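# Open the incubator's outer and inner glass doors fully

## Task

Swing the incubator's outer door and then the glass door behind it fully open, and have both stay open without the robot holding them. No flask may reach the floor, neither door may be slammed open or closed, and the robot must not tip over or finish leaning. Finish by releasing everything and backing away.

## Robot and tools

ROBOT. A Hello Robot Stretch 4: an omni-wheel base, a lift running up a mast, one arm that telescopes straight forward, a three-joint wrist and a two-finger gripper. It stands about 1.6 m tall; the base rim is no more than 0.23 m from the base origin. There is a single arm, so each call carries at most one action.

FRAMES. Base frame: origin on the floor below the base centre, x ahead, y to the left, z up. hand_pose is reported in it and marks a point between the open fingertips; with all wrist joints at 0 its axes line up with the base frame. The printed hand position may be somewhat wrong. Odometry frame is the base frame as it was when the scene began; base_odometry counts wheel rotation only, so slip shows up as motion. Heading runs -3.142 to 3.142, positive to the left.

execute_actions. Argument "actions": a list holding one action or none (empty list just reports state and images). "cameras": list from head_camera, head_left_camera, head_right_camera, wrist_camera, all; omitted/null/["all"] gives every camera, [] gives none; an unknown name rejects the call. An action contains "base", "joints" or both, plus optional "pace" and "contact_limits"; or else only {"end_of_arm": "enable_torque"}, which re-powers any wrist or gripper motor that shut itself off, holding it where it is. Motions in one action begin together and may finish at different times.

"base" is a relative move from where the base last measured itself, exactly one key: translate_m (metres, forward positive, -2 to 2), strafe_m (metres, left positive, -2 to 2) or rotate_rad (radians, counter-clockwise from above positive, -3.2 to 3.2).

"joints" is a dict of absolute targets by name, each one number: lift_m 0 to 1.2 m; arm_m 0 to 0.55 m extension; wrist_yaw_rad -1.134 to 4.276 (0 points ahead, positive turns left, 3.14 folded back, above 3.4 the arm may block it); wrist_pitch_rad -1.117 to 4.259 (0 level, 1.57 pointing down); wrist_roll_rad -1.117 to 4.259 (0 keeps fingers level, positive turns clockwise viewed from behind the gripper); gripper_m -0.038 to 0.141, the fingertip gap in metres (negative presses fingers together). Done tolerances: lift and arm ±0.004, yaw and roll ±0.02, pitch ±0.05, gripper ±0.004. A joint target past its range is clipped and run, with a note; any other bad value or unknown key rejects the whole call and nothing moves. Joints or base left out of an action may keep pushing toward an earlier target without the statuses showing it. An action lasts at most 15 s.

pace: "slow", "default" (if omitted), "fast", "max". Base top speeds 0.1/0.3/0.4/0.6 m/s and 1/2/3/4 rad/s; when the lift is above 0.2 these shrink with height, to 0.3 m/s and 1 rad/s at 1.2. contact_limits: {"arm_m": value} from 0 (gentlest) to 0.75 (firmest), default 0.5; exceeding it gives contact_stop.

wait: {"seconds": 0 to 10}; commands nothing, returns the same report as an empty action list.

zoom_image: {"camera": name, "region": [x0, y0, x1, y1]} in pixels of that camera's most recent full image, top-left origin, at most 504 by 504.

finished_scene: {"scene": 1 or 2}; closes the current scene for good after the last command has been held, and reports success. Replying with no tool call ends everything.

CAMERAS. head_camera (420x560) sits atop the mast looking forward and down; turn the base to look elsewhere. head_left_camera and head_right_camera (fisheye, 420x672) flank it, looking steeper and showing base and arm. wrist_camera (616x392) looks along the fingers, tips near the image bottom. Calibration lines give K, distortion and T_world_to_cam mapping base frame to camera; they carry small errors, larger for the wrist camera when the arm is extended.

Gripper reading and done do not prove a grasp; a firm squeeze shows as gripper effort.

CAUTIONS. Open doors smoothly at slow pace with modest contact limits so they never slam in either direction; make sure they stay open on their own. Keep flasks from falling. Avoid driving or turning with a heavy load and arm_m above 0.2, and strong pushes with the gripper high. If fingertips stick on a surface, raise the lift. To unfold the wrist at scene start, send lift_m 0.4 with wrist_yaw_rad 0. A loose object may occasionally get nudged by something else. Fewer robot seconds is better.

Each tool is called after "Request:" as name(argument=value, ...), one argument or row to a line, values as JSON.

## Session

Request:
execute_actions(
  actions=[],
)

Scene clock: 0.00 s.
base_odometry: x=+0.000 y=+0.000 heading=+0.000 (m, m, rad; odometry frame)
turned_by_wheels: +0.000 (rad since the last result)
turned_by_imu: +0.000 (rad since the last result)
base_tilt: forward=-0.2 right=-0.3 (deg)
lidar_m: 1.80 2.63 1.22 1.17 1.24 1.27 1.23 1.34 1.86 2.73 2.90 1.85
base_status: not commanded
joint_positions: lift_m=+0.282 arm_m=-0.003 wrist_yaw_rad=+3.149 wrist_pitch_rad=+0.005 wrist_roll_rad=-0.013 gripper_m=+0.057
joint_status: not commanded
motor_effort: lift_m=+19 arm_m=+0 wrist_yaw_rad=+0 wrist_pitch_rad=-8 wrist_roll_rad=+1 gripper_m=-3 wheel_0=+0 wheel_1=+0 wheel_2=+0 (%)
hand_pose: x=-0.1207 y=+0.0854 z=+0.4593 quat_wxyz=(-0.004, -0.002, -0.007, +1.000) (m; base frame)
wrist_depth_mm: - 138 1366 1397 1336 1366 1366 / - 124 1366 1397 1366 1336 1366 / - 126 181 1430 1366 1308 1366 / 122 138 1366 1336 1366 1366 1397 / 1366 1366 1397 1366 1366 1336 1336 / 1397 1397 195 1366 202 1336 1366 / 1098 1042 1138 150 1098 1182 1182
pictures: head_camera, head_left_camera, head_right_camera, wrist_camera
Images, in order (width x height): head_camera 420x560, head_left_camera 420x672, head_right_camera 420x672, wrist_camera 616x392.

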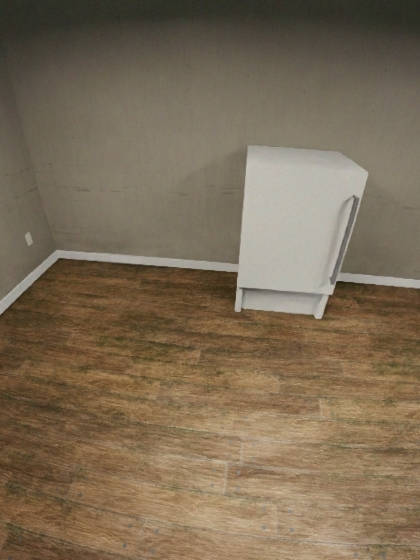

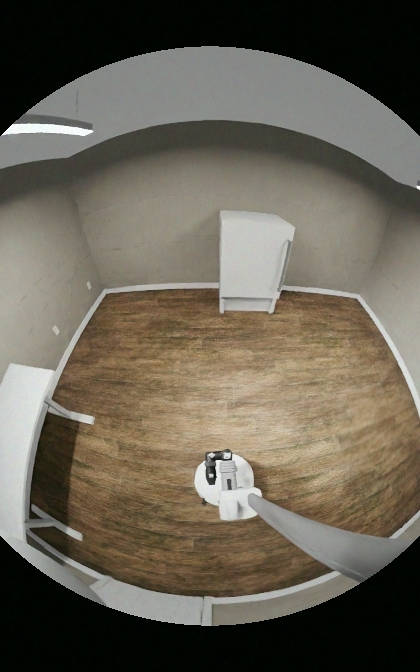

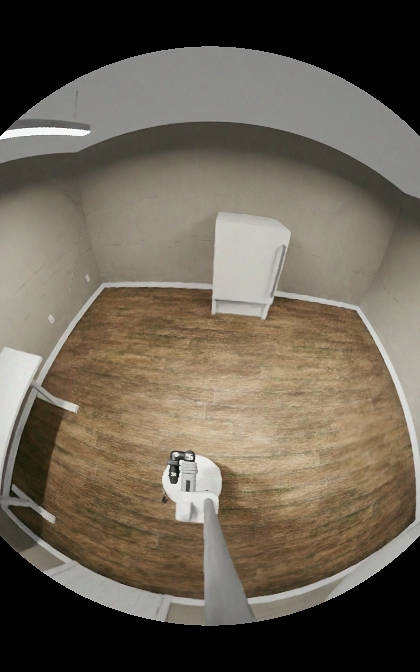

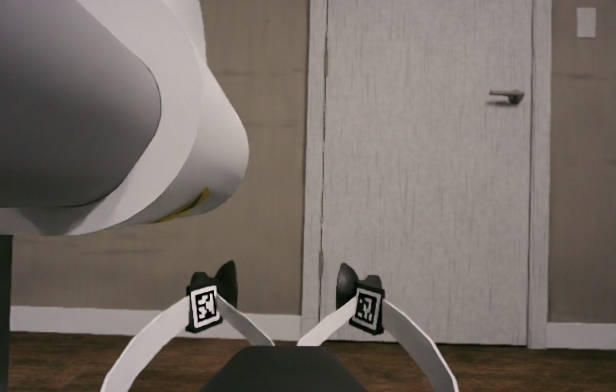

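Request:
zoom_image(
  camera="head_camera",
  region=[200, 120, 420, 340],
)

Region (200, 120, 420, 340) of head_camera's 420x560 image, scaled by 2.291, with more detail than that image has.

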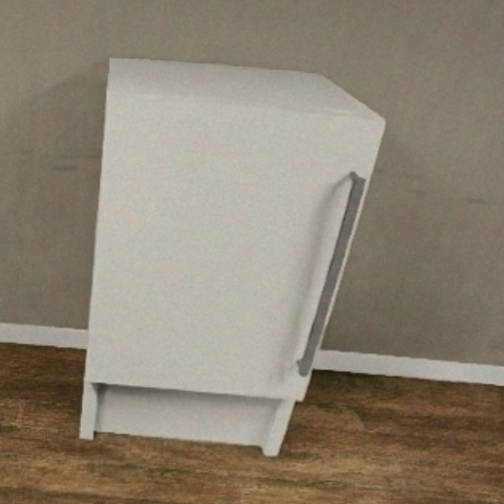

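Request:
execute_actions(
  actions=[
    {"base": {"strafe_m": -0.8}, "joints": {"lift_m": 0.5, "wrist_yaw_rad": 0, "gripper_m": 0.12}, "pace": "fast"},
  ],
)

Request:
execute_actions(
  actions=[
    {"base": {"translate_m": 0.9}, "pace": "fast"},
  ],
)

Scene clock: 3.87 s.
base_odometry: x=+0.000 y=-0.800 heading=+0.000 (m, m, rad; odometry frame)
turned_by_wheels: +0.000 (rad since the last result)
turned_by_imu: +0.002 (rad since the last result)
base_tilt: forward=-0.4 right=-0.4 (deg)
lidar_m: 1.69 1.86 2.04 1.99 1.74 1.34 1.28 1.36 1.98 1.94 2.07 2.47
base_status: done
joint_positions: lift_m=+0.500 arm_m=-0.003 wrist_yaw_rad=+0.000 wrist_pitch_rad=+0.005 wrist_roll_rad=-0.013 gripper_m=+0.120
joint_status: all done
motor_effort: lift_m=+22(24) arm_m=+0(1) wrist_yaw_rad=-1(8) wrist_pitch_rad=-7(8) wrist_roll_rad=+1(1) gripper_m=-2(5) wheel_0=+0(7) wheel_1=+1(11) wheel_2=+0(0) (%)
hand_pose: x=+0.4569 y=-0.0874 z=+0.6766 quat_wxyz=(+1.000, -0.007, +0.002, +0.000) (m; base frame)
wrist_depth_mm: - - - - - - - / - - - - - - - / - 1618 1537 - - - - / - 1576 1576 - - - - / - 1576 1537 - - - - / - 206 1576 - 204 - - / 1499 1464 1576 143 1661 1661 1708
pictures: head_camera, head_left_camera, head_right_camera, wrist_camera
camera_calibration (this result's frames):
wrist_camera: T_world_to_cam=[[-0.04399, -0.998369, 0.0363801, -0.0996134], [0.0127916, -0.0369752, -0.999234, 0.723513], [0.99895, -0.043491, 0.0143973, -0.240601], [0, 0, 0, 1]] pos_world=[0.226712, -0.0831629, 0.730047]
Images, in order (width x height): head_camera 420x560, head_left_camera 420x672, head_right_camera 420x672, wrist_camera 616x392.

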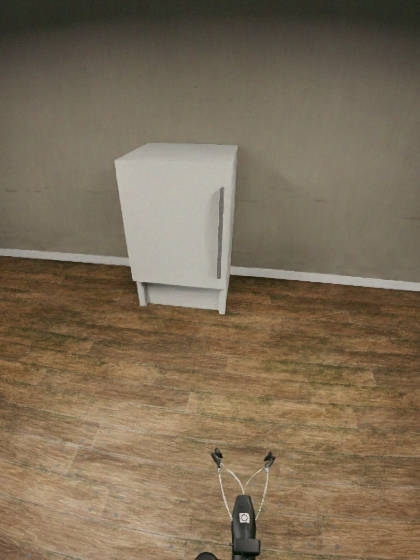

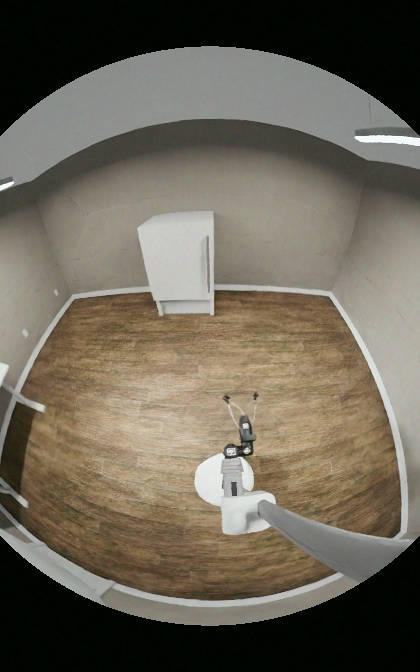

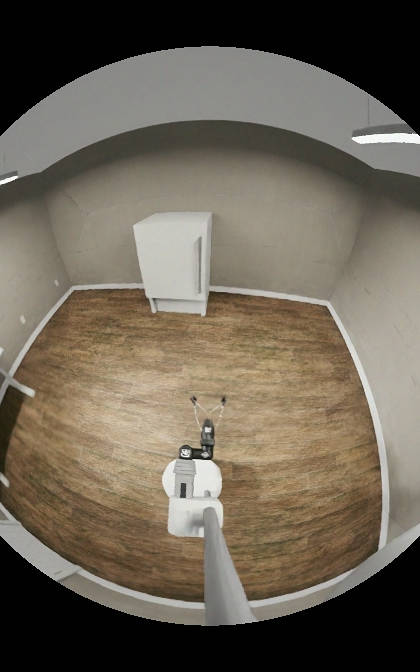

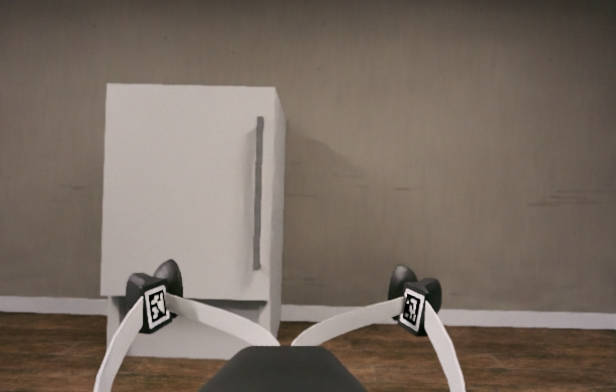

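Scene clock: 7.40 s.
base_odometry: x=+0.900 y=-0.800 heading=+0.000 (m, m, rad; odometry frame)
turned_by_wheels: +0.000 (rad since the last result)
turned_by_imu: -0.003 (rad since the last result)
base_tilt: forward=-0.2 right=-0.3 (deg)
lidar_m: 0.78 0.90 2.32 2.01 2.07 2.25 2.21 2.33 2.04 2.00 2.05 1.56
base_status: done
joint_positions: lift_m=+0.500 arm_m=-0.003 wrist_yaw_rad=+0.000 wrist_pitch_rad=+0.005 wrist_roll_rad=-0.013 gripper_m=+0.120
joint_status: not commanded
motor_effort: lift_m=+22(22) arm_m=+0(1) wrist_yaw_rad=-1(1) wrist_pitch_rad=-7(8) wrist_roll_rad=+2(1) gripper_m=-3(1) wheel_0=-1(4) wheel_1=+1(7) wheel_2=+1(12) (%)
hand_pose: x=+0.4569 y=-0.0874 z=+0.6766 quat_wxyz=(+1.000, -0.007, +0.002, +0.000) (m; base frame)
wrist_depth_mm: 647 640 647 1336 1336 1308 1336 / 654 647 647 1308 1308 1308 1308 / 654 640 647 1308 1336 1308 1281 / 647 640 647 1308 1308 1336 1308 / 647 634 640 1336 1255 1308 1308 / 640 206 647 1336 203 1308 1308 / 640 640 640 144 1336 1281 1308
pictures: head_camera, head_left_camera, head_right_camera, wrist_camera
camera_calibration (this result's frames):
wrist_camera: T_world_to_cam=[[-0.0439902, -0.998369, 0.03638, -0.0996133], [0.0127916, -0.0369751, -0.999234, 0.723513], [0.99895, -0.0434911, 0.0143973, -0.240601], [0, 0, 0, 1]] pos_world=[0.226712, -0.0831629, 0.730047]
Images, in order (width x height): head_camera 420x560, head_left_camera 420x672, head_right_camera 420x672, wrist_camera 616x392.

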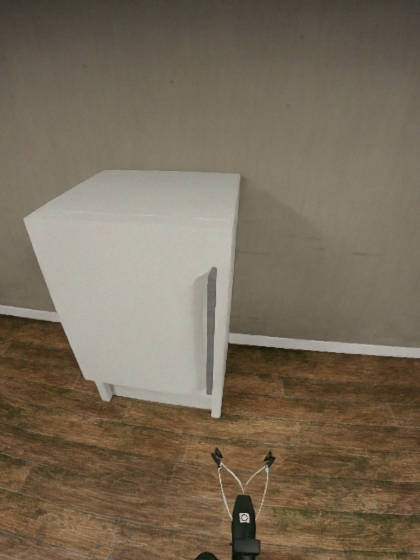

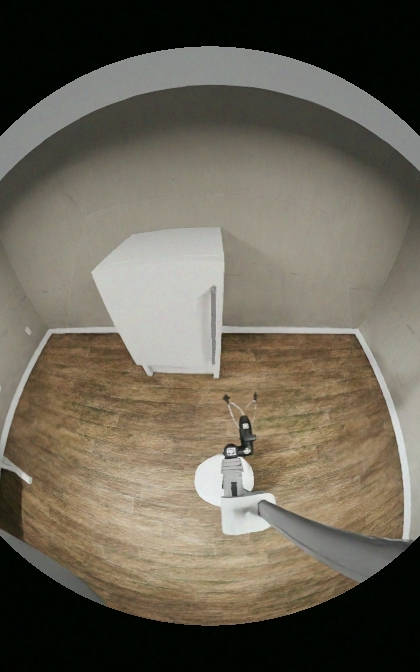

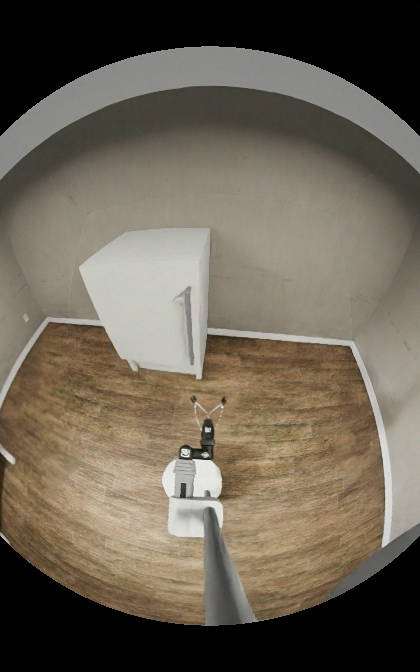

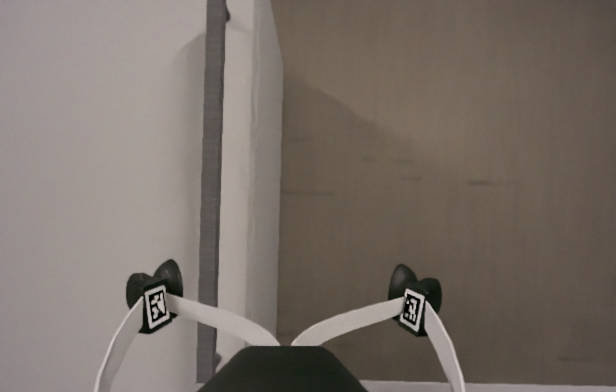

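Request:
execute_actions(
  actions=[
    {"base": {"rotate_rad": -0.045}, "joints": {"arm_m": 0.15}, "pace": "fast"},
  ],
  cameras=[],
)

Request:
execute_actions(
  actions=[
    {"base": {"strafe_m": 0.166}, "pace": "fast"},
  ],
  cameras=["head_camera", "wrist_camera"],
)

Scene clock: 9.13 s.
base_odometry: x=+0.900 y=-0.800 heading=-0.045 (m, m, rad; odometry frame)
turned_by_wheels: -0.045 (rad since the last result)
turned_by_imu: -0.046 (rad since the last result)
base_tilt: forward=-0.3 right=-0.4 (deg)
lidar_m: 0.80 0.89 2.21 1.99 2.05 2.31 2.19 2.28 2.06 1.98 2.10 1.56
base_status: done
joint_positions: lift_m=+0.500 arm_m=+0.149 wrist_yaw_rad=+0.000 wrist_pitch_rad=+0.005 wrist_roll_rad=-0.013 gripper_m=+0.120
joint_status: all done
motor_effort: lift_m=+22(22) arm_m=+6(7) wrist_yaw_rad=-1(1) wrist_pitch_rad=-7(8) wrist_roll_rad=+2(2) gripper_m=-2(2) wheel_0=+3(4) wheel_1=-1(6) wheel_2=-1(4) (%)
hand_pose: x=+0.6083 y=-0.0874 z=+0.6766 quat_wxyz=(+1.000, -0.007, +0.002, +0.000) (m; base frame)
wrist_depth_mm: 484 484 539 1160 1182 1255 1229 / 480 488 554 1182 1138 1182 1182 / 480 488 559 1182 1182 1205 1205 / 480 484 574 1160 1160 1205 1205 / 484 480 580 1182 1182 1160 1182 / 480 206 488 1160 204 1182 1205 / 477 427 484 143 1160 1205 1182
pictures: none
No camera images: the call's "cameras" was empty. Leave "cameras" out to get every camera's image.

Scene clock: 10.70 s.
base_odometry: x=+0.907 y=-0.634 heading=-0.045 (m, m, rad; odometry frame)
turned_by_wheels: +0.000 (rad since the last result)
turned_by_imu: -0.001 (rad since the last result)
base_tilt: forward=-0.3 right=-0.4 (deg)
lidar_m: 0.79 0.89 2.23 1.84 1.86 2.28 2.20 2.28 2.24 2.17 2.15 1.59
base_status: done
joint_positions: lift_m=+0.500 arm_m=+0.149 wrist_yaw_rad=+0.000 wrist_pitch_rad=+0.005 wrist_roll_rad=-0.013 gripper_m=+0.120
joint_status: not commanded
motor_effort: lift_m=+21(22) arm_m=+6(7) wrist_yaw_rad=+0(1) wrist_pitch_rad=-7(7) wrist_roll_rad=+1(2) gripper_m=-1(1) wheel_0=+2(10) wheel_1=-1(14) wheel_2=+0(1) (%)
hand_pose: x=+0.6083 y=-0.0874 z=+0.6766 quat_wxyz=(+1.000, -0.007, +0.002, +0.000) (m; base frame)
wrist_depth_mm: 480 492 492 500 1182 1182 1229 / 488 488 496 500 1182 1205 1205 / 484 488 496 500 1182 1182 1205 / 484 488 492 496 1182 1160 1229 / 488 484 492 500 1160 1160 1205 / 480 207 492 496 203 1205 1205 / 477 480 488 144 1160 1160 1205
pictures: head_camera, wrist_camera
camera_calibration (this result's frames):
wrist_camera: T_world_to_cam=[[-0.044001, -0.998369, 0.0363761, -0.0929468], [0.0128809, -0.0369753, -0.999233, 0.721547], [0.998948, -0.0434987, 0.0144868, -0.391909], [0, 0, 0, 1]] pos_world=[0.378113, -0.0831634, 0.730052]
Images, in order (width x height): head_camera 420x560, wrist_camera 616x392.

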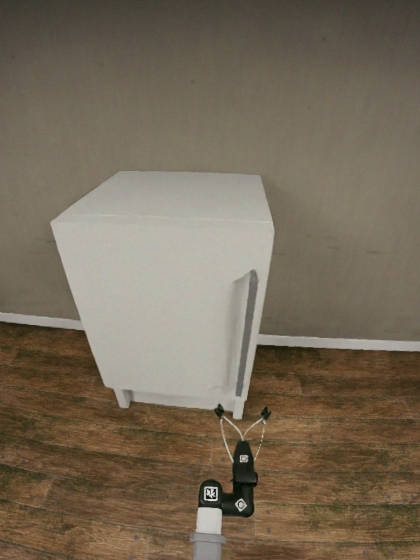

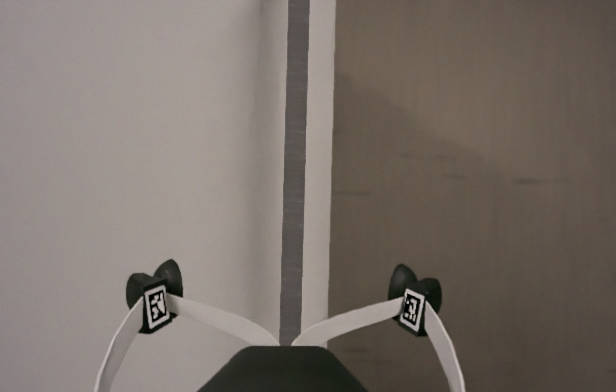

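Request:
execute_actions(
  actions=[
    {"joints": {"arm_m": 0.34}, "contact_limits": {"arm_m": 0.2}},
  ],
  cameras=["head_camera", "wrist_camera"],
)

Scene clock: 12.50 s.
base_odometry: x=+0.907 y=-0.634 heading=-0.045 (m, m, rad; odometry frame)
turned_by_wheels: +0.000 (rad since the last result)
turned_by_imu: +0.000 (rad since the last result)
base_tilt: forward=-0.2 right=-0.4 (deg)
lidar_m: 0.79 0.90 2.20 1.85 1.85 2.26 2.20 2.28 2.25 2.15 2.14 1.57
base_status: not commanded
joint_positions: lift_m=+0.500 arm_m=+0.339 wrist_yaw_rad=+0.000 wrist_pitch_rad=+0.005 wrist_roll_rad=-0.013 gripper_m=+0.120
joint_status: all done
motor_effort: lift_m=+22(22) arm_m=+7(7) wrist_yaw_rad=+0(0) wrist_pitch_rad=-7(8) wrist_roll_rad=+2(1) gripper_m=-1(2) wheel_0=+2(2) wheel_1=-1(1) wheel_2=-1(0) (%)
contact_limits: arm_m 0.2
hand_pose: x=+0.7983 y=-0.0874 z=+0.6766 quat_wxyz=(+1.000, -0.007, +0.002, +0.000) (m; base frame)
wrist_depth_mm: 298 303 306 307 976 991 1008 / 297 301 304 236 976 1008 1008 / 298 301 304 306 991 1008 1008 / 298 300 301 306 976 991 991 / 297 301 301 307 976 1008 1008 / 300 206 304 236 204 991 991 / 298 301 300 144 991 976 991
pictures: head_camera, wrist_camera
camera_calibration (this result's frames):
wrist_camera: T_world_to_cam=[[-0.0439976, -0.998369, 0.0363759, -0.0845887], [0.0128874, -0.0369753, -0.999233, 0.719096], [0.998949, -0.0434951, 0.0144932, -0.581702], [0, 0, 0, 1]] pos_world=[0.568101, -0.0831631, 0.730052]
Images, in order (width x height): head_camera 420x560, wrist_camera 616x392.

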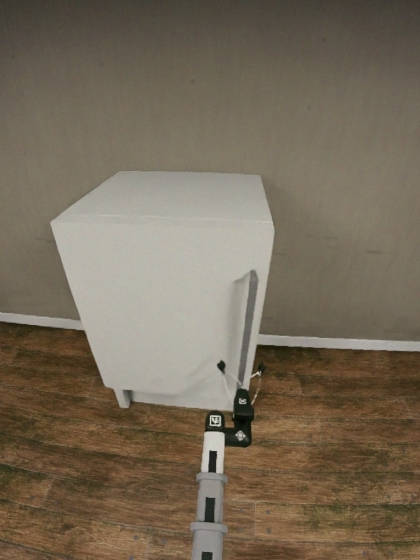

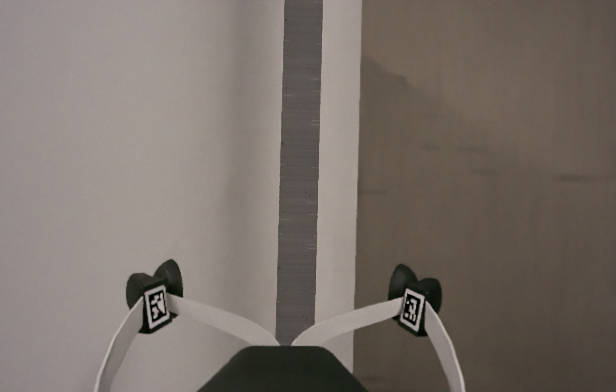

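Request:
execute_actions(
  actions=[
    {"joints": {"arm_m": 0.36, "gripper_m": 0.0}, "contact_limits": {"arm_m": 0.2}},
  ],
  cameras=["head_camera", "wrist_camera"],
)

Scene clock: 14.80 s.
base_odometry: x=+0.907 y=-0.634 heading=-0.045 (m, m, rad; odometry frame)
turned_by_wheels: -0.001 (rad since the last result)
turned_by_imu: -0.001 (rad since the last result)
base_tilt: forward=-0.2 right=-0.3 (deg)
lidar_m: 0.78 0.89 2.21 1.84 1.87 2.27 2.20 2.29 2.23 2.16 2.15 1.58
base_status: not commanded
joint_positions: lift_m=+0.500 arm_m=+0.360 wrist_yaw_rad=-0.001 wrist_pitch_rad=+0.005 wrist_roll_rad=-0.013 gripper_m=+0.001
joint_status: all done
motor_effort: lift_m=+22(22) arm_m=+2(5) wrist_yaw_rad=+4(10) wrist_pitch_rad=-8(8) wrist_roll_rad=+1(2) gripper_m=-21(17) wheel_0=-3(4) wheel_1=-1(1) wheel_2=-1(1) (%)
contact_limits: arm_m 0.2
hand_pose: x=+0.8189 y=-0.0877 z=+0.6765 quat_wxyz=(+1.000, -0.007, +0.003, +0.000) (m; base frame)
wrist_depth_mm: 277 279 282 285 960 976 991 / 277 281 282 283 960 976 991 / 277 281 282 285 976 991 1008 / 277 281 282 283 946 991 976 / 276 279 283 285 960 976 991 / 277 279 187 214 960 991 991 / 276 278 281 213 976 976 991
pictures: head_camera, wrist_camera
camera_calibration (this result's frames):
wrist_camera: T_world_to_cam=[[-0.0450293, -0.998323, 0.036388, -0.083137], [0.0125625, -0.036988, -0.999237, 0.719004], [0.998907, -0.0445378, 0.014207, -0.602206], [0, 0, 0, 1]] pos_world=[0.588771, -0.083224, 0.730035]
Images, in order (width x height): head_camera 420x560, wrist_camera 616x392.

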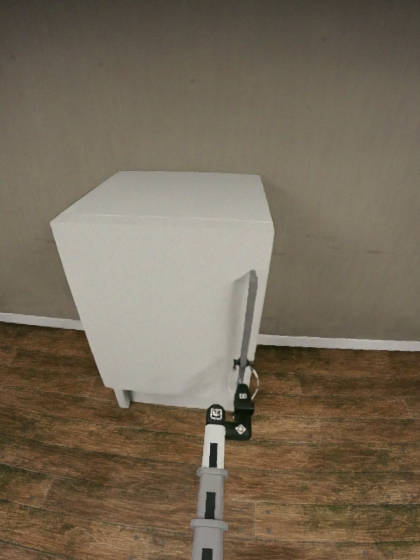

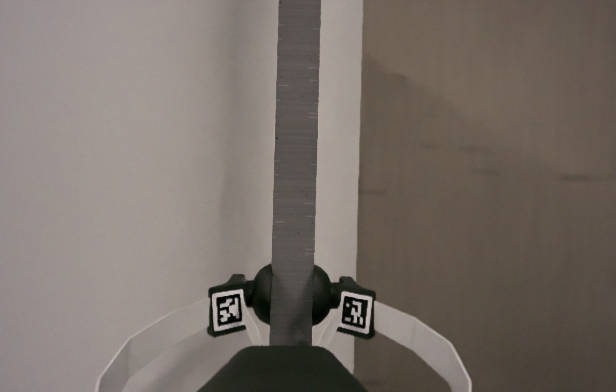

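Request:
execute_actions(
  actions=[
    {"base": {"strafe_m": 0.02}, "joints": {"arm_m": 0.25}, "pace": "slow"},
  ],
  cameras=["head_camera", "wrist_camera"],
)

Scene clock: 17.70 s.
base_odometry: x=+0.908 y=-0.614 heading=-0.045 (m, m, rad; odometry frame)
turned_by_wheels: +0.000 (rad since the last result)
turned_by_imu: +0.000 (rad since the last result)
base_tilt: forward=-0.2 right=-0.3 (deg)
lidar_m: 0.79 0.90 2.23 1.82 1.84 2.29 2.20 2.28 2.27 2.19 2.16 1.58
base_status: done
joint_positions: lift_m=+0.500 arm_m=+0.251 wrist_yaw_rad=+0.000 wrist_pitch_rad=+0.005 wrist_roll_rad=-0.013 gripper_m=+0.000
joint_status: all done
motor_effort: lift_m=+22(21) arm_m=-7(12) wrist_yaw_rad=+0(40) wrist_pitch_rad=-8(8) wrist_roll_rad=+3(2) gripper_m=-6(21) wheel_0=-1(15) wheel_1=+1(8) wheel_2=+0(7) (%)
hand_pose: x=+0.7105 y=-0.0874 z=+0.6766 quat_wxyz=(+1.000, -0.007, +0.003, +0.000) (m; base frame)
wrist_depth_mm: 384 387 392 394 1098 1098 1098 / 384 389 392 394 1078 1078 1078 / 382 387 394 394 1060 1098 1118 / 382 384 389 394 1078 1078 1078 / 384 384 387 392 1078 1098 1078 / 384 387 188 204 1078 1078 1098 / 382 384 389 322 621 1078 1078
pictures: head_camera, wrist_camera
camera_calibration (this result's frames):
wrist_camera: T_world_to_cam=[[-0.0441683, -0.998361, 0.0363853, -0.0883812], [0.0126649, -0.0369775, -0.999236, 0.720322], [0.998944, -0.0436737, 0.0142774, -0.493956], [0, 0, 0, 1]] pos_world=[0.480408, -0.0831736, 0.73004]
Images, in order (width x height): head_camera 420x560, wrist_camera 616x392.

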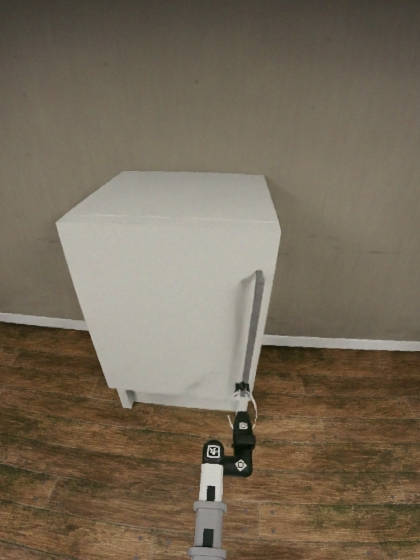

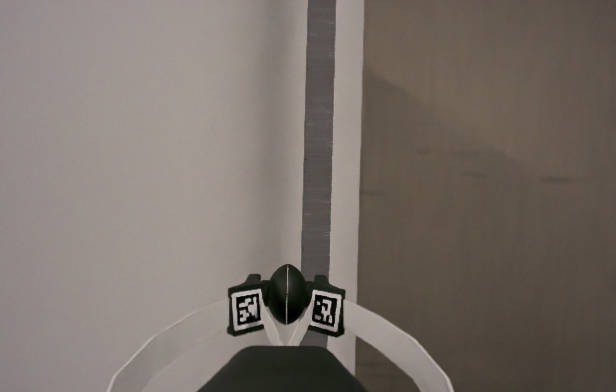

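Request:
execute_actions(
  actions=[
    {"base": {"strafe_m": -0.026}, "joints": {"gripper_m": 0.09}},
  ],
  cameras=[],
)

Request:
execute_actions(
  actions=[
    {"joints": {"arm_m": 0.385}, "contact_limits": {"arm_m": 0.15}},
  ],
  cameras=["wrist_camera"],
)

Request:
execute_actions(
  actions=[
    {"joints": {"gripper_m": -0.03}},
  ],
  cameras=["head_camera", "wrist_camera"],
)

Scene clock: 19.80 s.
base_odometry: x=+0.907 y=-0.640 heading=-0.045 (m, m, rad; odometry frame)
turned_by_wheels: +0.000 (rad since the last result)
turned_by_imu: +0.000 (rad since the last result)
base_tilt: forward=-0.3 right=-0.3 (deg)
lidar_m: 0.79 0.89 2.22 1.84 1.87 2.28 2.19 2.27 2.25 2.15 2.14 1.57
base_status: done
joint_positions: lift_m=+0.500 arm_m=+0.251 wrist_yaw_rad=+0.000 wrist_pitch_rad=+0.005 wrist_roll_rad=-0.013 gripper_m=+0.090
joint_status: all done
motor_effort: lift_m=+22(22) arm_m=-6(6) wrist_yaw_rad=-1(0) wrist_pitch_rad=-8(8) wrist_roll_rad=+1(1) gripper_m=-1(5) wheel_0=-2(2) wheel_1=+1(10) wheel_2=+0(0) (%)
hand_pose: x=+0.7105 y=-0.0874 z=+0.6766 quat_wxyz=(+1.000, -0.007, +0.003, +0.000) (m; base frame)
wrist_depth_mm: 382 384 392 397 1078 1098 1118 / 382 389 394 394 1098 1060 1078 / 384 387 389 394 1042 1078 1098 / 382 387 389 394 1098 1098 1098 / 382 384 392 392 1060 1078 1098 / 382 384 213 392 206 1078 1098 / 382 384 389 148 1042 1078 1078
pictures: none
No camera images: the call's "cameras" was empty. Leave "cameras" out to get every camera's image.

Scene clock: 21.23 s.
base_odometry: x=+0.907 y=-0.640 heading=-0.045 (m, m, rad; odometry frame)
turned_by_wheels: +0.000 (rad since the last result)
turned_by_imu: +0.000 (rad since the last result)
base_tilt: forward=-0.2 right=-0.4 (deg)
lidar_m: 0.79 0.90 2.23 1.84 1.87 2.29 2.20 2.29 2.23 2.14 2.15 1.57
base_status: not commanded
joint_positions: lift_m=+0.500 arm_m=+0.384 wrist_yaw_rad=+0.000 wrist_pitch_rad=+0.005 wrist_roll_rad=-0.013 gripper_m=+0.090
joint_status: all done
motor_effort: lift_m=+22(22) arm_m=+6(7) wrist_yaw_rad=-1(1) wrist_pitch_rad=-7(8) wrist_roll_rad=+1(2) gripper_m=-2(2) wheel_0=-2(2) wheel_1=+1(1) wheel_2=+0(0) (%)
contact_limits: arm_m 0.15
hand_pose: x=+0.8433 y=-0.0874 z=+0.6766 quat_wxyz=(+1.000, -0.007, +0.002, +0.000) (m; base frame)
wrist_depth_mm: 255 257 259 192 960 946 976 / 255 256 260 192 946 931 976 / 255 257 259 191 960 960 976 / 255 256 258 191 931 931 976 / 253 256 257 191 946 960 946 / 253 256 214 191 206 931 960 / 253 255 257 148 946 946 960
pictures: wrist_camera
camera_calibration (this result's frames):
wrist_camera: T_world_to_cam=[[-0.0440023, -0.998369, 0.0363788, -0.0826074], [0.01282, -0.0369753, -0.999234, 0.718554], [0.998949, -0.0435022, 0.0144261, -0.626628], [0, 0, 0, 1]] pos_world=[0.613122, -0.0831636, 0.730048]
Images, in order (width x height): wrist_camera 616x392.

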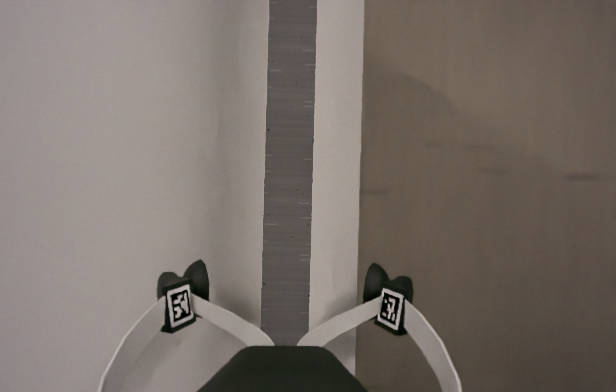

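Scene clock: 23.13 s.
base_odometry: x=+0.907 y=-0.640 heading=-0.045 (m, m, rad; odometry frame)
turned_by_wheels: +0.000 (rad since the last result)
turned_by_imu: +0.000 (rad since the last result)
base_tilt: forward=-0.3 right=-0.3 (deg)
lidar_m: 0.78 0.89 2.23 1.86 1.86 2.28 2.20 2.29 2.23 2.16 2.15 1.57
base_status: not commanded
joint_positions: lift_m=+0.500 arm_m=+0.385 wrist_yaw_rad=+0.002 wrist_pitch_rad=+0.005 wrist_roll_rad=-0.013 gripper_m=-0.029
joint_status: all done
motor_effort: lift_m=+22(22) arm_m=+1(6) wrist_yaw_rad=-6(13) wrist_pitch_rad=-8(9) wrist_roll_rad=+2(1) gripper_m=-18(17) wheel_0=+0(2) wheel_1=+0(1) wheel_2=+1(4) (%)
hand_pose: x=+0.8444 y=-0.0869 z=+0.6766 quat_wxyz=(+1.000, -0.007, +0.002, +0.001) (m; base frame)
wrist_depth_mm: 246 247 249 179 946 946 976 / 247 247 249 179 917 960 946 / 245 246 249 179 946 960 991 / 245 246 248 178 931 931 946 / 245 248 247 178 931 960 976 / 244 247 183 178 185 946 946 / 245 246 247 178 931 946 960
pictures: head_camera, wrist_camera
camera_calibration (this result's frames):
wrist_camera: T_world_to_cam=[[-0.0423371, -0.998441, 0.0363821, -0.0834916], [0.0128056, -0.036954, -0.999235, 0.71855], [0.999021, -0.0418388, 0.0143502, -0.627602], [0, 0, 0, 1]] pos_world=[0.614251, -0.0830663, 0.730044]
Images, in order (width x height): head_camera 420x560, wrist_camera 616x392.

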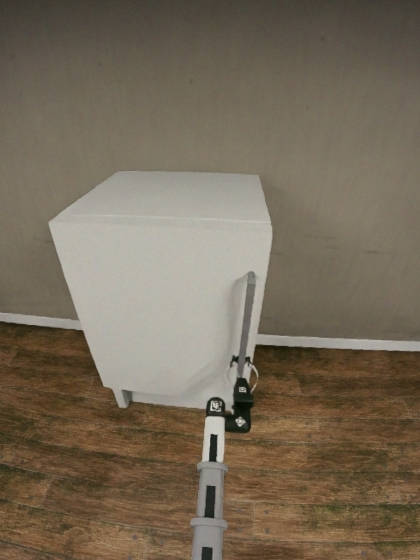

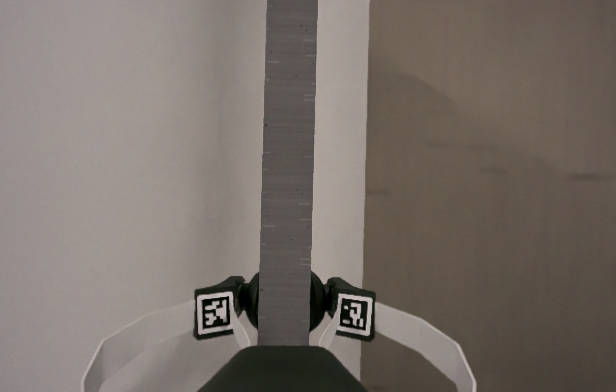

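Request:
execute_actions(
  actions=[
    {"joints": {"arm_m": 0.29}, "pace": "slow"},
  ],
  cameras=["head_camera", "wrist_camera"],
)

Scene clock: 25.53 s.
base_odometry: x=+0.907 y=-0.640 heading=-0.043 (m, m, rad; odometry frame)
turned_by_wheels: +0.002 (rad since the last result)
turned_by_imu: +0.002 (rad since the last result)
base_tilt: forward=-0.1 right=-0.3 (deg)
lidar_m: 0.68 0.84 2.23 1.85 1.87 2.29 2.19 2.30 2.25 2.16 2.17 1.58
base_status: not commanded
joint_positions: lift_m=+0.500 arm_m=+0.291 wrist_yaw_rad=+0.017 wrist_pitch_rad=+0.005 wrist_roll_rad=-0.013 gripper_m=-0.029
joint_status: all done
on_its_own: wrist_yaw_rad is at rest, and its effort (-50) is outside its rest range (-13 to +13)
motor_effort: lift_m=+22(22) arm_m=-8(8) wrist_yaw_rad=-50(51) wrist_pitch_rad=-8(8) wrist_roll_rad=+1(2) gripper_m=-20(20) wheel_0=+11(11) wheel_1=+4(4) wheel_2=+10(11) (%)
hand_pose: x=+0.7523 y=-0.0824 z=+0.6765 quat_wxyz=(+1.000, -0.007, +0.002, +0.009) (m; base frame)
wrist_depth_mm: 273 262 252 240 1025 1025 1008 / 273 262 253 238 1042 1042 1025 / 273 262 252 238 1008 1025 1042 / 272 260 251 237 1042 1008 1042 / 272 259 249 239 1025 1025 1025 / 271 259 176 185 1042 1025 1042 / 271 257 253 173 1025 1008 1060
pictures: head_camera, wrist_camera
camera_calibration (this result's frames):
wrist_camera: T_world_to_cam=[[-0.0267071, -0.998981, 0.0363892, -0.0946782], [0.0132616, -0.036753, -0.999236, 0.719536], [0.999555, -0.0262041, 0.0142297, -0.534428], [0, 0, 0, 1]] pos_world=[0.522119, -0.0821408, 0.730037]
Images, in order (width x height): head_camera 420x560, wrist_camera 616x392.

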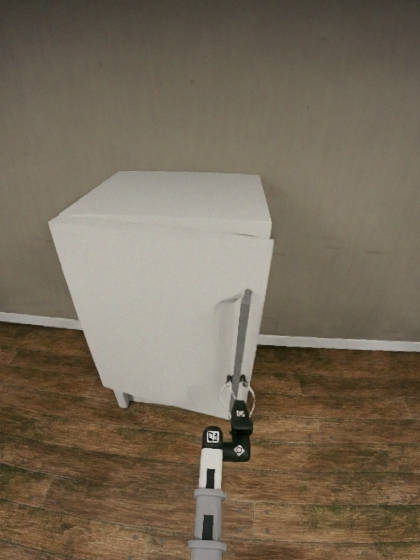

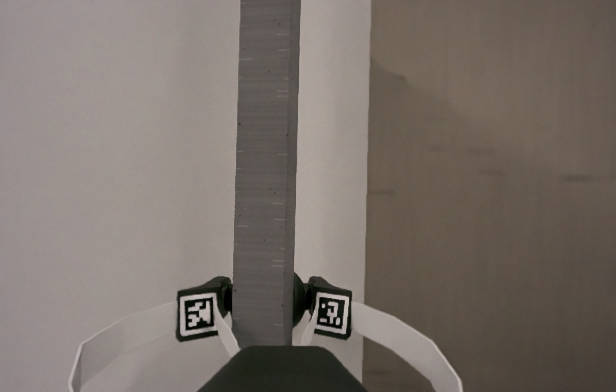

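Request:
execute_actions(
  actions=[
    {"base": {"strafe_m": 0.045}, "joints": {"arm_m": 0.2}, "pace": "slow"},
  ],
  cameras=["head_camera", "wrist_camera"],
)

Scene clock: 29.07 s.
base_odometry: x=+0.909 y=-0.595 heading=-0.042 (m, m, rad; odometry frame)
turned_by_wheels: +0.001 (rad since the last result)
turned_by_imu: +0.001 (rad since the last result)
base_tilt: forward=-0.2 right=-0.3 (deg)
lidar_m: 0.60 0.79 2.22 1.82 1.81 2.27 2.19 2.27 2.29 2.20 2.14 1.56
base_status: done
joint_positions: lift_m=+0.500 arm_m=+0.201 wrist_yaw_rad=+0.014 wrist_pitch_rad=+0.005 wrist_roll_rad=-0.013 gripper_m=-0.029
joint_status: all done
on_its_own: wrist_yaw_rad is at rest, and its effort (-40) is outside its rest range (-13 to +13)
motor_effort: lift_m=+22(22) arm_m=-9(9) wrist_yaw_rad=-40(50) wrist_pitch_rad=-9(9) wrist_roll_rad=+2(2) gripper_m=-18(19) wheel_0=+6(10) wheel_1=+2(9) wheel_2=+7(13) (%)
hand_pose: x=+0.6621 y=-0.0834 z=+0.6765 quat_wxyz=(+1.000, -0.007, +0.003, +0.007) (m; base frame)
wrist_depth_mm: 309 286 259 185 248 1138 1138 / 309 282 259 186 259 1118 1138 / 307 282 259 189 271 1118 1138 / 307 281 258 191 1098 1138 1118 / 307 281 258 232 1098 1138 1118 / 307 281 177 182 1098 1118 1098 / 307 270 260 173 224 1138 1118
pictures: head_camera, wrist_camera
camera_calibration (this result's frames):
wrist_camera: T_world_to_cam=[[-0.0303347, -0.998877, 0.0364022, -0.095738], [0.0128241, -0.0368049, -0.99924, 0.720894], [0.999458, -0.0298448, 0.0139261, -0.444292], [0, 0, 0, 1]] pos_world=[0.431902, -0.0823578, 0.730019]
Images, in order (width x height): head_camera 420x560, wrist_camera 616x392.

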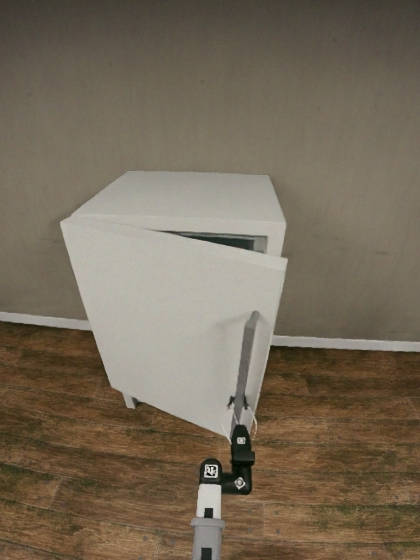

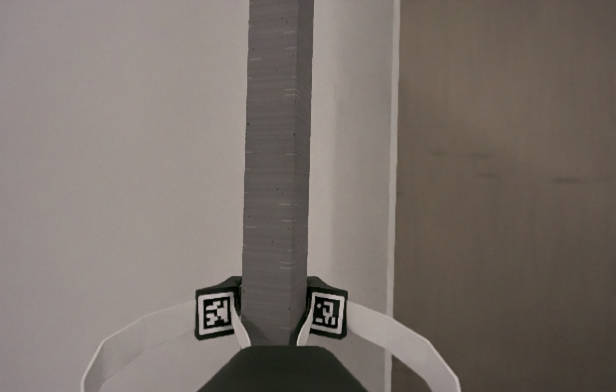

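Request:
execute_actions(
  actions=[
    {"base": {"strafe_m": 0.06}, "joints": {"arm_m": 0.11}, "pace": "slow"},
  ],
  cameras=["head_camera", "wrist_camera"],
)

Scene clock: 31.60 s.
base_odometry: x=+0.912 y=-0.535 heading=-0.042 (m, m, rad; odometry frame)
turned_by_wheels: +0.001 (rad since the last result)
turned_by_imu: +0.000 (rad since the last result)
base_tilt: forward=-0.2 right=-0.4 (deg)
lidar_m: 0.49 0.77 2.22 1.75 1.76 2.23 2.20 2.29 2.33 2.27 2.14 0.56
base_status: done
joint_positions: lift_m=+0.500 arm_m=+0.111 wrist_yaw_rad=+0.009 wrist_pitch_rad=+0.006 wrist_roll_rad=-0.013 gripper_m=-0.030
joint_status: all done
on_its_own: wrist_yaw_rad is at rest, and its effort (-26) is outside its rest range (-13 to +13)
motor_effort: lift_m=+22(22) arm_m=-8(9) wrist_yaw_rad=-26(40) wrist_pitch_rad=-11(11) wrist_roll_rad=+1(2) gripper_m=-18(18) wheel_0=+2(3) wheel_1=+2(5) wheel_2=+4(9) (%)
hand_pose: x=+0.5716 y=-0.0848 z=+0.6763 quat_wxyz=(+1.000, -0.007, +0.003, +0.004) (m; base frame)
wrist_depth_mm: 375 315 274 178 224 1229 1229 / 373 315 273 180 223 1182 1255 / 370 314 273 181 222 1205 1229 / 368 312 272 182 222 1205 1229 / 366 310 271 184 225 1229 1205 / 366 312 177 181 220 1229 1229 / 364 290 274 168 216 1205 1255
pictures: head_camera, wrist_camera
camera_calibration (this result's frames):
wrist_camera: T_world_to_cam=[[-0.0351385, -0.998718, 0.0364261, -0.0971304], [0.0120999, -0.0368711, -0.999247, 0.722258], [0.999309, -0.0346712, 0.0133799, -0.353856], [0, 0, 0, 1]] pos_world=[0.34146, -0.082644, 0.729987]
Images, in order (width x height): head_camera 420x560, wrist_camera 616x392.

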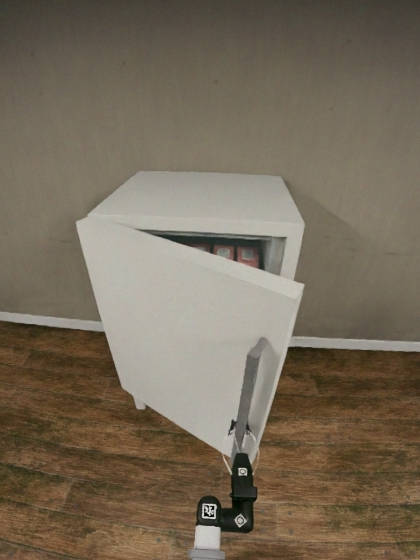

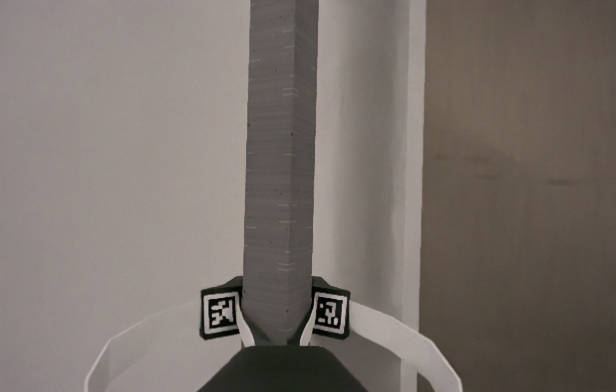

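Request:
execute_actions(
  actions=[
    {"base": {"strafe_m": 0.085}, "joints": {"arm_m": 0.015}, "pace": "slow"},
  ],
  cameras=["head_camera", "wrist_camera", "head_right_camera"],
)

Scene clock: 34.07 s.
base_odometry: x=+0.915 y=-0.450 heading=-0.041 (m, m, rad; odometry frame)
turned_by_wheels: +0.001 (rad since the last result)
turned_by_imu: +0.000 (rad since the last result)
base_tilt: forward=-0.3 right=-0.4 (deg)
lidar_m: 0.39 0.76 2.24 1.69 1.67 2.26 2.19 2.28 2.42 2.34 2.13 0.44
base_status: done
joint_positions: lift_m=+0.500 arm_m=+0.017 wrist_yaw_rad=+0.008 wrist_pitch_rad=+0.006 wrist_roll_rad=-0.013 gripper_m=-0.030
joint_status: all done
on_its_own: wrist_yaw_rad is at rest, and its effort (-24) is outside its rest range (-13 to +13)
motor_effort: lift_m=+22(22) arm_m=-9(11) wrist_yaw_rad=-24(25) wrist_pitch_rad=-12(12) wrist_roll_rad=+1(2) gripper_m=-18(19) wheel_0=+1(2) wheel_1=+3(8) wheel_2=+3(5) (%)
hand_pose: x=+0.4766 y=-0.0850 z=+0.6762 quat_wxyz=(+1.000, -0.007, +0.003, +0.004) (m; base frame)
wrist_depth_mm: 544 387 301 176 208 1308 1336 / 539 382 300 176 210 1336 1308 / 535 382 297 177 212 1308 1336 / 525 379 296 178 211 1308 1281 / 525 375 296 179 210 1336 1308 / 521 375 177 180 201 1308 1281 / 521 332 303 166 204 1308 1336
pictures: head_camera, head_right_camera, wrist_camera
camera_calibration (this result's frames):
wrist_camera: T_world_to_cam=[[-0.0357513, -0.998696, 0.0364493, -0.100365], [0.0115483, -0.0368831, -0.999253, 0.723514], [0.999294, -0.0353037, 0.0128519, -0.258674], [0, 0, 0, 1]] pos_world=[0.246548, -0.0826812, 0.729956]
Images, in order (width x height): head_camera 420x560, head_right_camera 420x672, wrist_camera 616x392.

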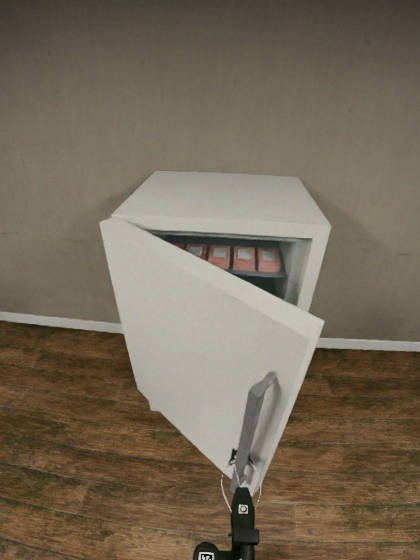

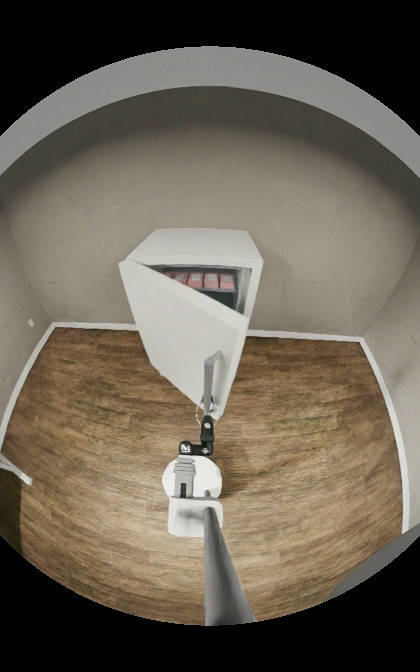

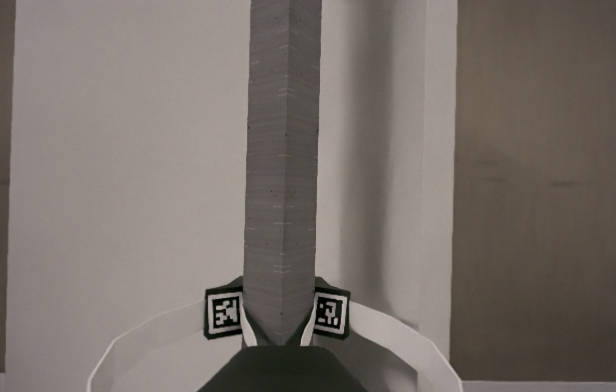

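Request:
execute_actions(
  actions=[
    {"joints": {"gripper_m": 0.05}},
  ],
  cameras=["wrist_camera"],
)

Request:
execute_actions(
  actions=[
    {"base": {"translate_m": -0.2}},
  ],
  cameras=["head_camera", "wrist_camera"],
)

Scene clock: 36.37 s.
base_odometry: x=+0.915 y=-0.450 heading=-0.041 (m, m, rad; odometry frame)
turned_by_wheels: +0.000 (rad since the last result)
turned_by_imu: +0.000 (rad since the last result)
base_tilt: forward=-0.4 right=-0.4 (deg)
lidar_m: 0.41 0.73 2.24 1.73 1.67 2.27 2.20 2.29 2.43 2.35 2.15 0.48
base_status: not commanded
joint_positions: lift_m=+0.500 arm_m=+0.016 wrist_yaw_rad=+0.000 wrist_pitch_rad=+0.005 wrist_roll_rad=-0.013 gripper_m=+0.050
joint_status: all done
motor_effort: lift_m=+22(22) arm_m=-6(9) wrist_yaw_rad=-1(25) wrist_pitch_rad=-9(13) wrist_roll_rad=+1(2) gripper_m=-3(19) wheel_0=+1(2) wheel_1=+3(3) wheel_2=+2(3) (%)
hand_pose: x=+0.4755 y=-0.0873 z=+0.6765 quat_wxyz=(+1.000, -0.007, +0.003, +0.000) (m; base frame)
wrist_depth_mm: 539 404 329 198 236 1336 1366 / 525 402 327 197 236 1308 1308 / 530 402 324 196 234 1308 1336 / 525 399 322 196 235 1308 1336 / 521 399 320 195 233 1336 1308 / 517 392 192 193 222 1308 1336 / 517 366 327 151 231 1308 1308
pictures: wrist_camera
camera_calibration (this result's frames):
wrist_camera: T_world_to_cam=[[-0.0436855, -0.998382, 0.0363954, -0.09886], [0.012455, -0.0369716, -0.999239, 0.72334], [0.998968, -0.0431989, 0.01405, -0.259006], [0, 0, 0, 1]] pos_world=[0.245411, -0.0831458, 0.730026]
Images, in order (width x height): wrist_camera 616x392.

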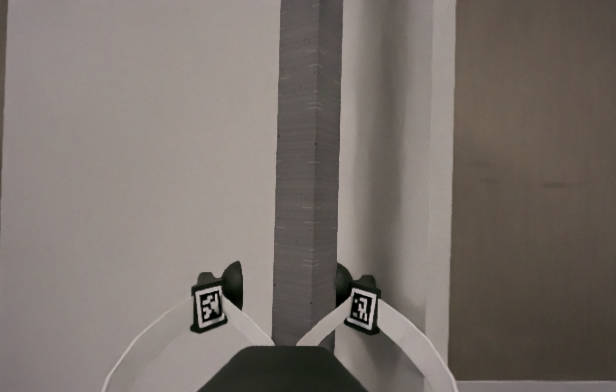

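Scene clock: 38.43 s.
base_odometry: x=+0.716 y=-0.442 heading=-0.041 (m, m, rad; odometry frame)
turned_by_wheels: +0.000 (rad since the last result)
turned_by_imu: +0.000 (rad since the last result)
base_tilt: forward=-0.4 right=-0.4 (deg)
lidar_m: 0.60 0.99 2.46 1.62 1.64 2.05 2.00 2.05 2.43 2.34 2.41 0.69
base_status: done
joint_positions: lift_m=+0.500 arm_m=+0.016 wrist_yaw_rad=+0.000 wrist_pitch_rad=+0.005 wrist_roll_rad=-0.013 gripper_m=+0.050
joint_status: not commanded
motor_effort: lift_m=+22(22) arm_m=-6(6) wrist_yaw_rad=+0(4) wrist_pitch_rad=-8(8) wrist_roll_rad=+2(2) gripper_m=-3(6) wheel_0=+0(9) wheel_1=-1(1) wheel_2=-2(9) (%)
hand_pose: x=+0.4755 y=-0.0874 z=+0.6765 quat_wxyz=(+1.000, -0.007, +0.003, +0.000) (m; base frame)
wrist_depth_mm: 1464 676 525 399 1537 1499 1576 / 1499 668 525 402 1499 1576 1537 / 1430 661 517 404 1499 1537 1499 / 1397 668 512 402 1464 1499 1499 / 1464 661 512 399 1537 1537 1537 / 1464 640 191 373 917 1537 1537 / 1430 603 521 151 891 1464 1537
pictures: head_camera, wrist_camera
camera_calibration (this result's frames):
wrist_camera: T_world_to_cam=[[-0.0439326, -0.998372, 0.0363904, -0.0988104], [0.0125583, -0.0369746, -0.999237, 0.72332], [0.998956, -0.0434421, 0.0141623, -0.25908], [0, 0, 0, 1]] pos_world=[0.245385, -0.08316, 0.730033]
Images, in order (width x height): head_camera 420x560, wrist_camera 616x392.

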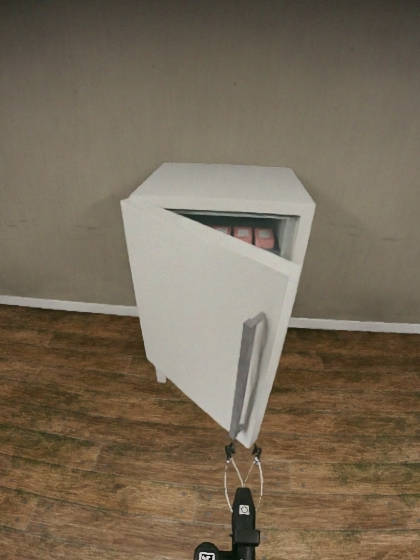

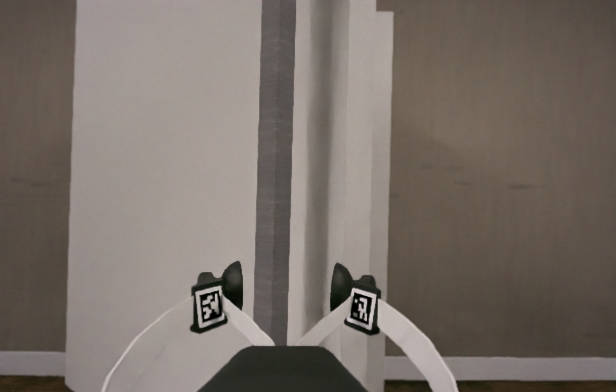

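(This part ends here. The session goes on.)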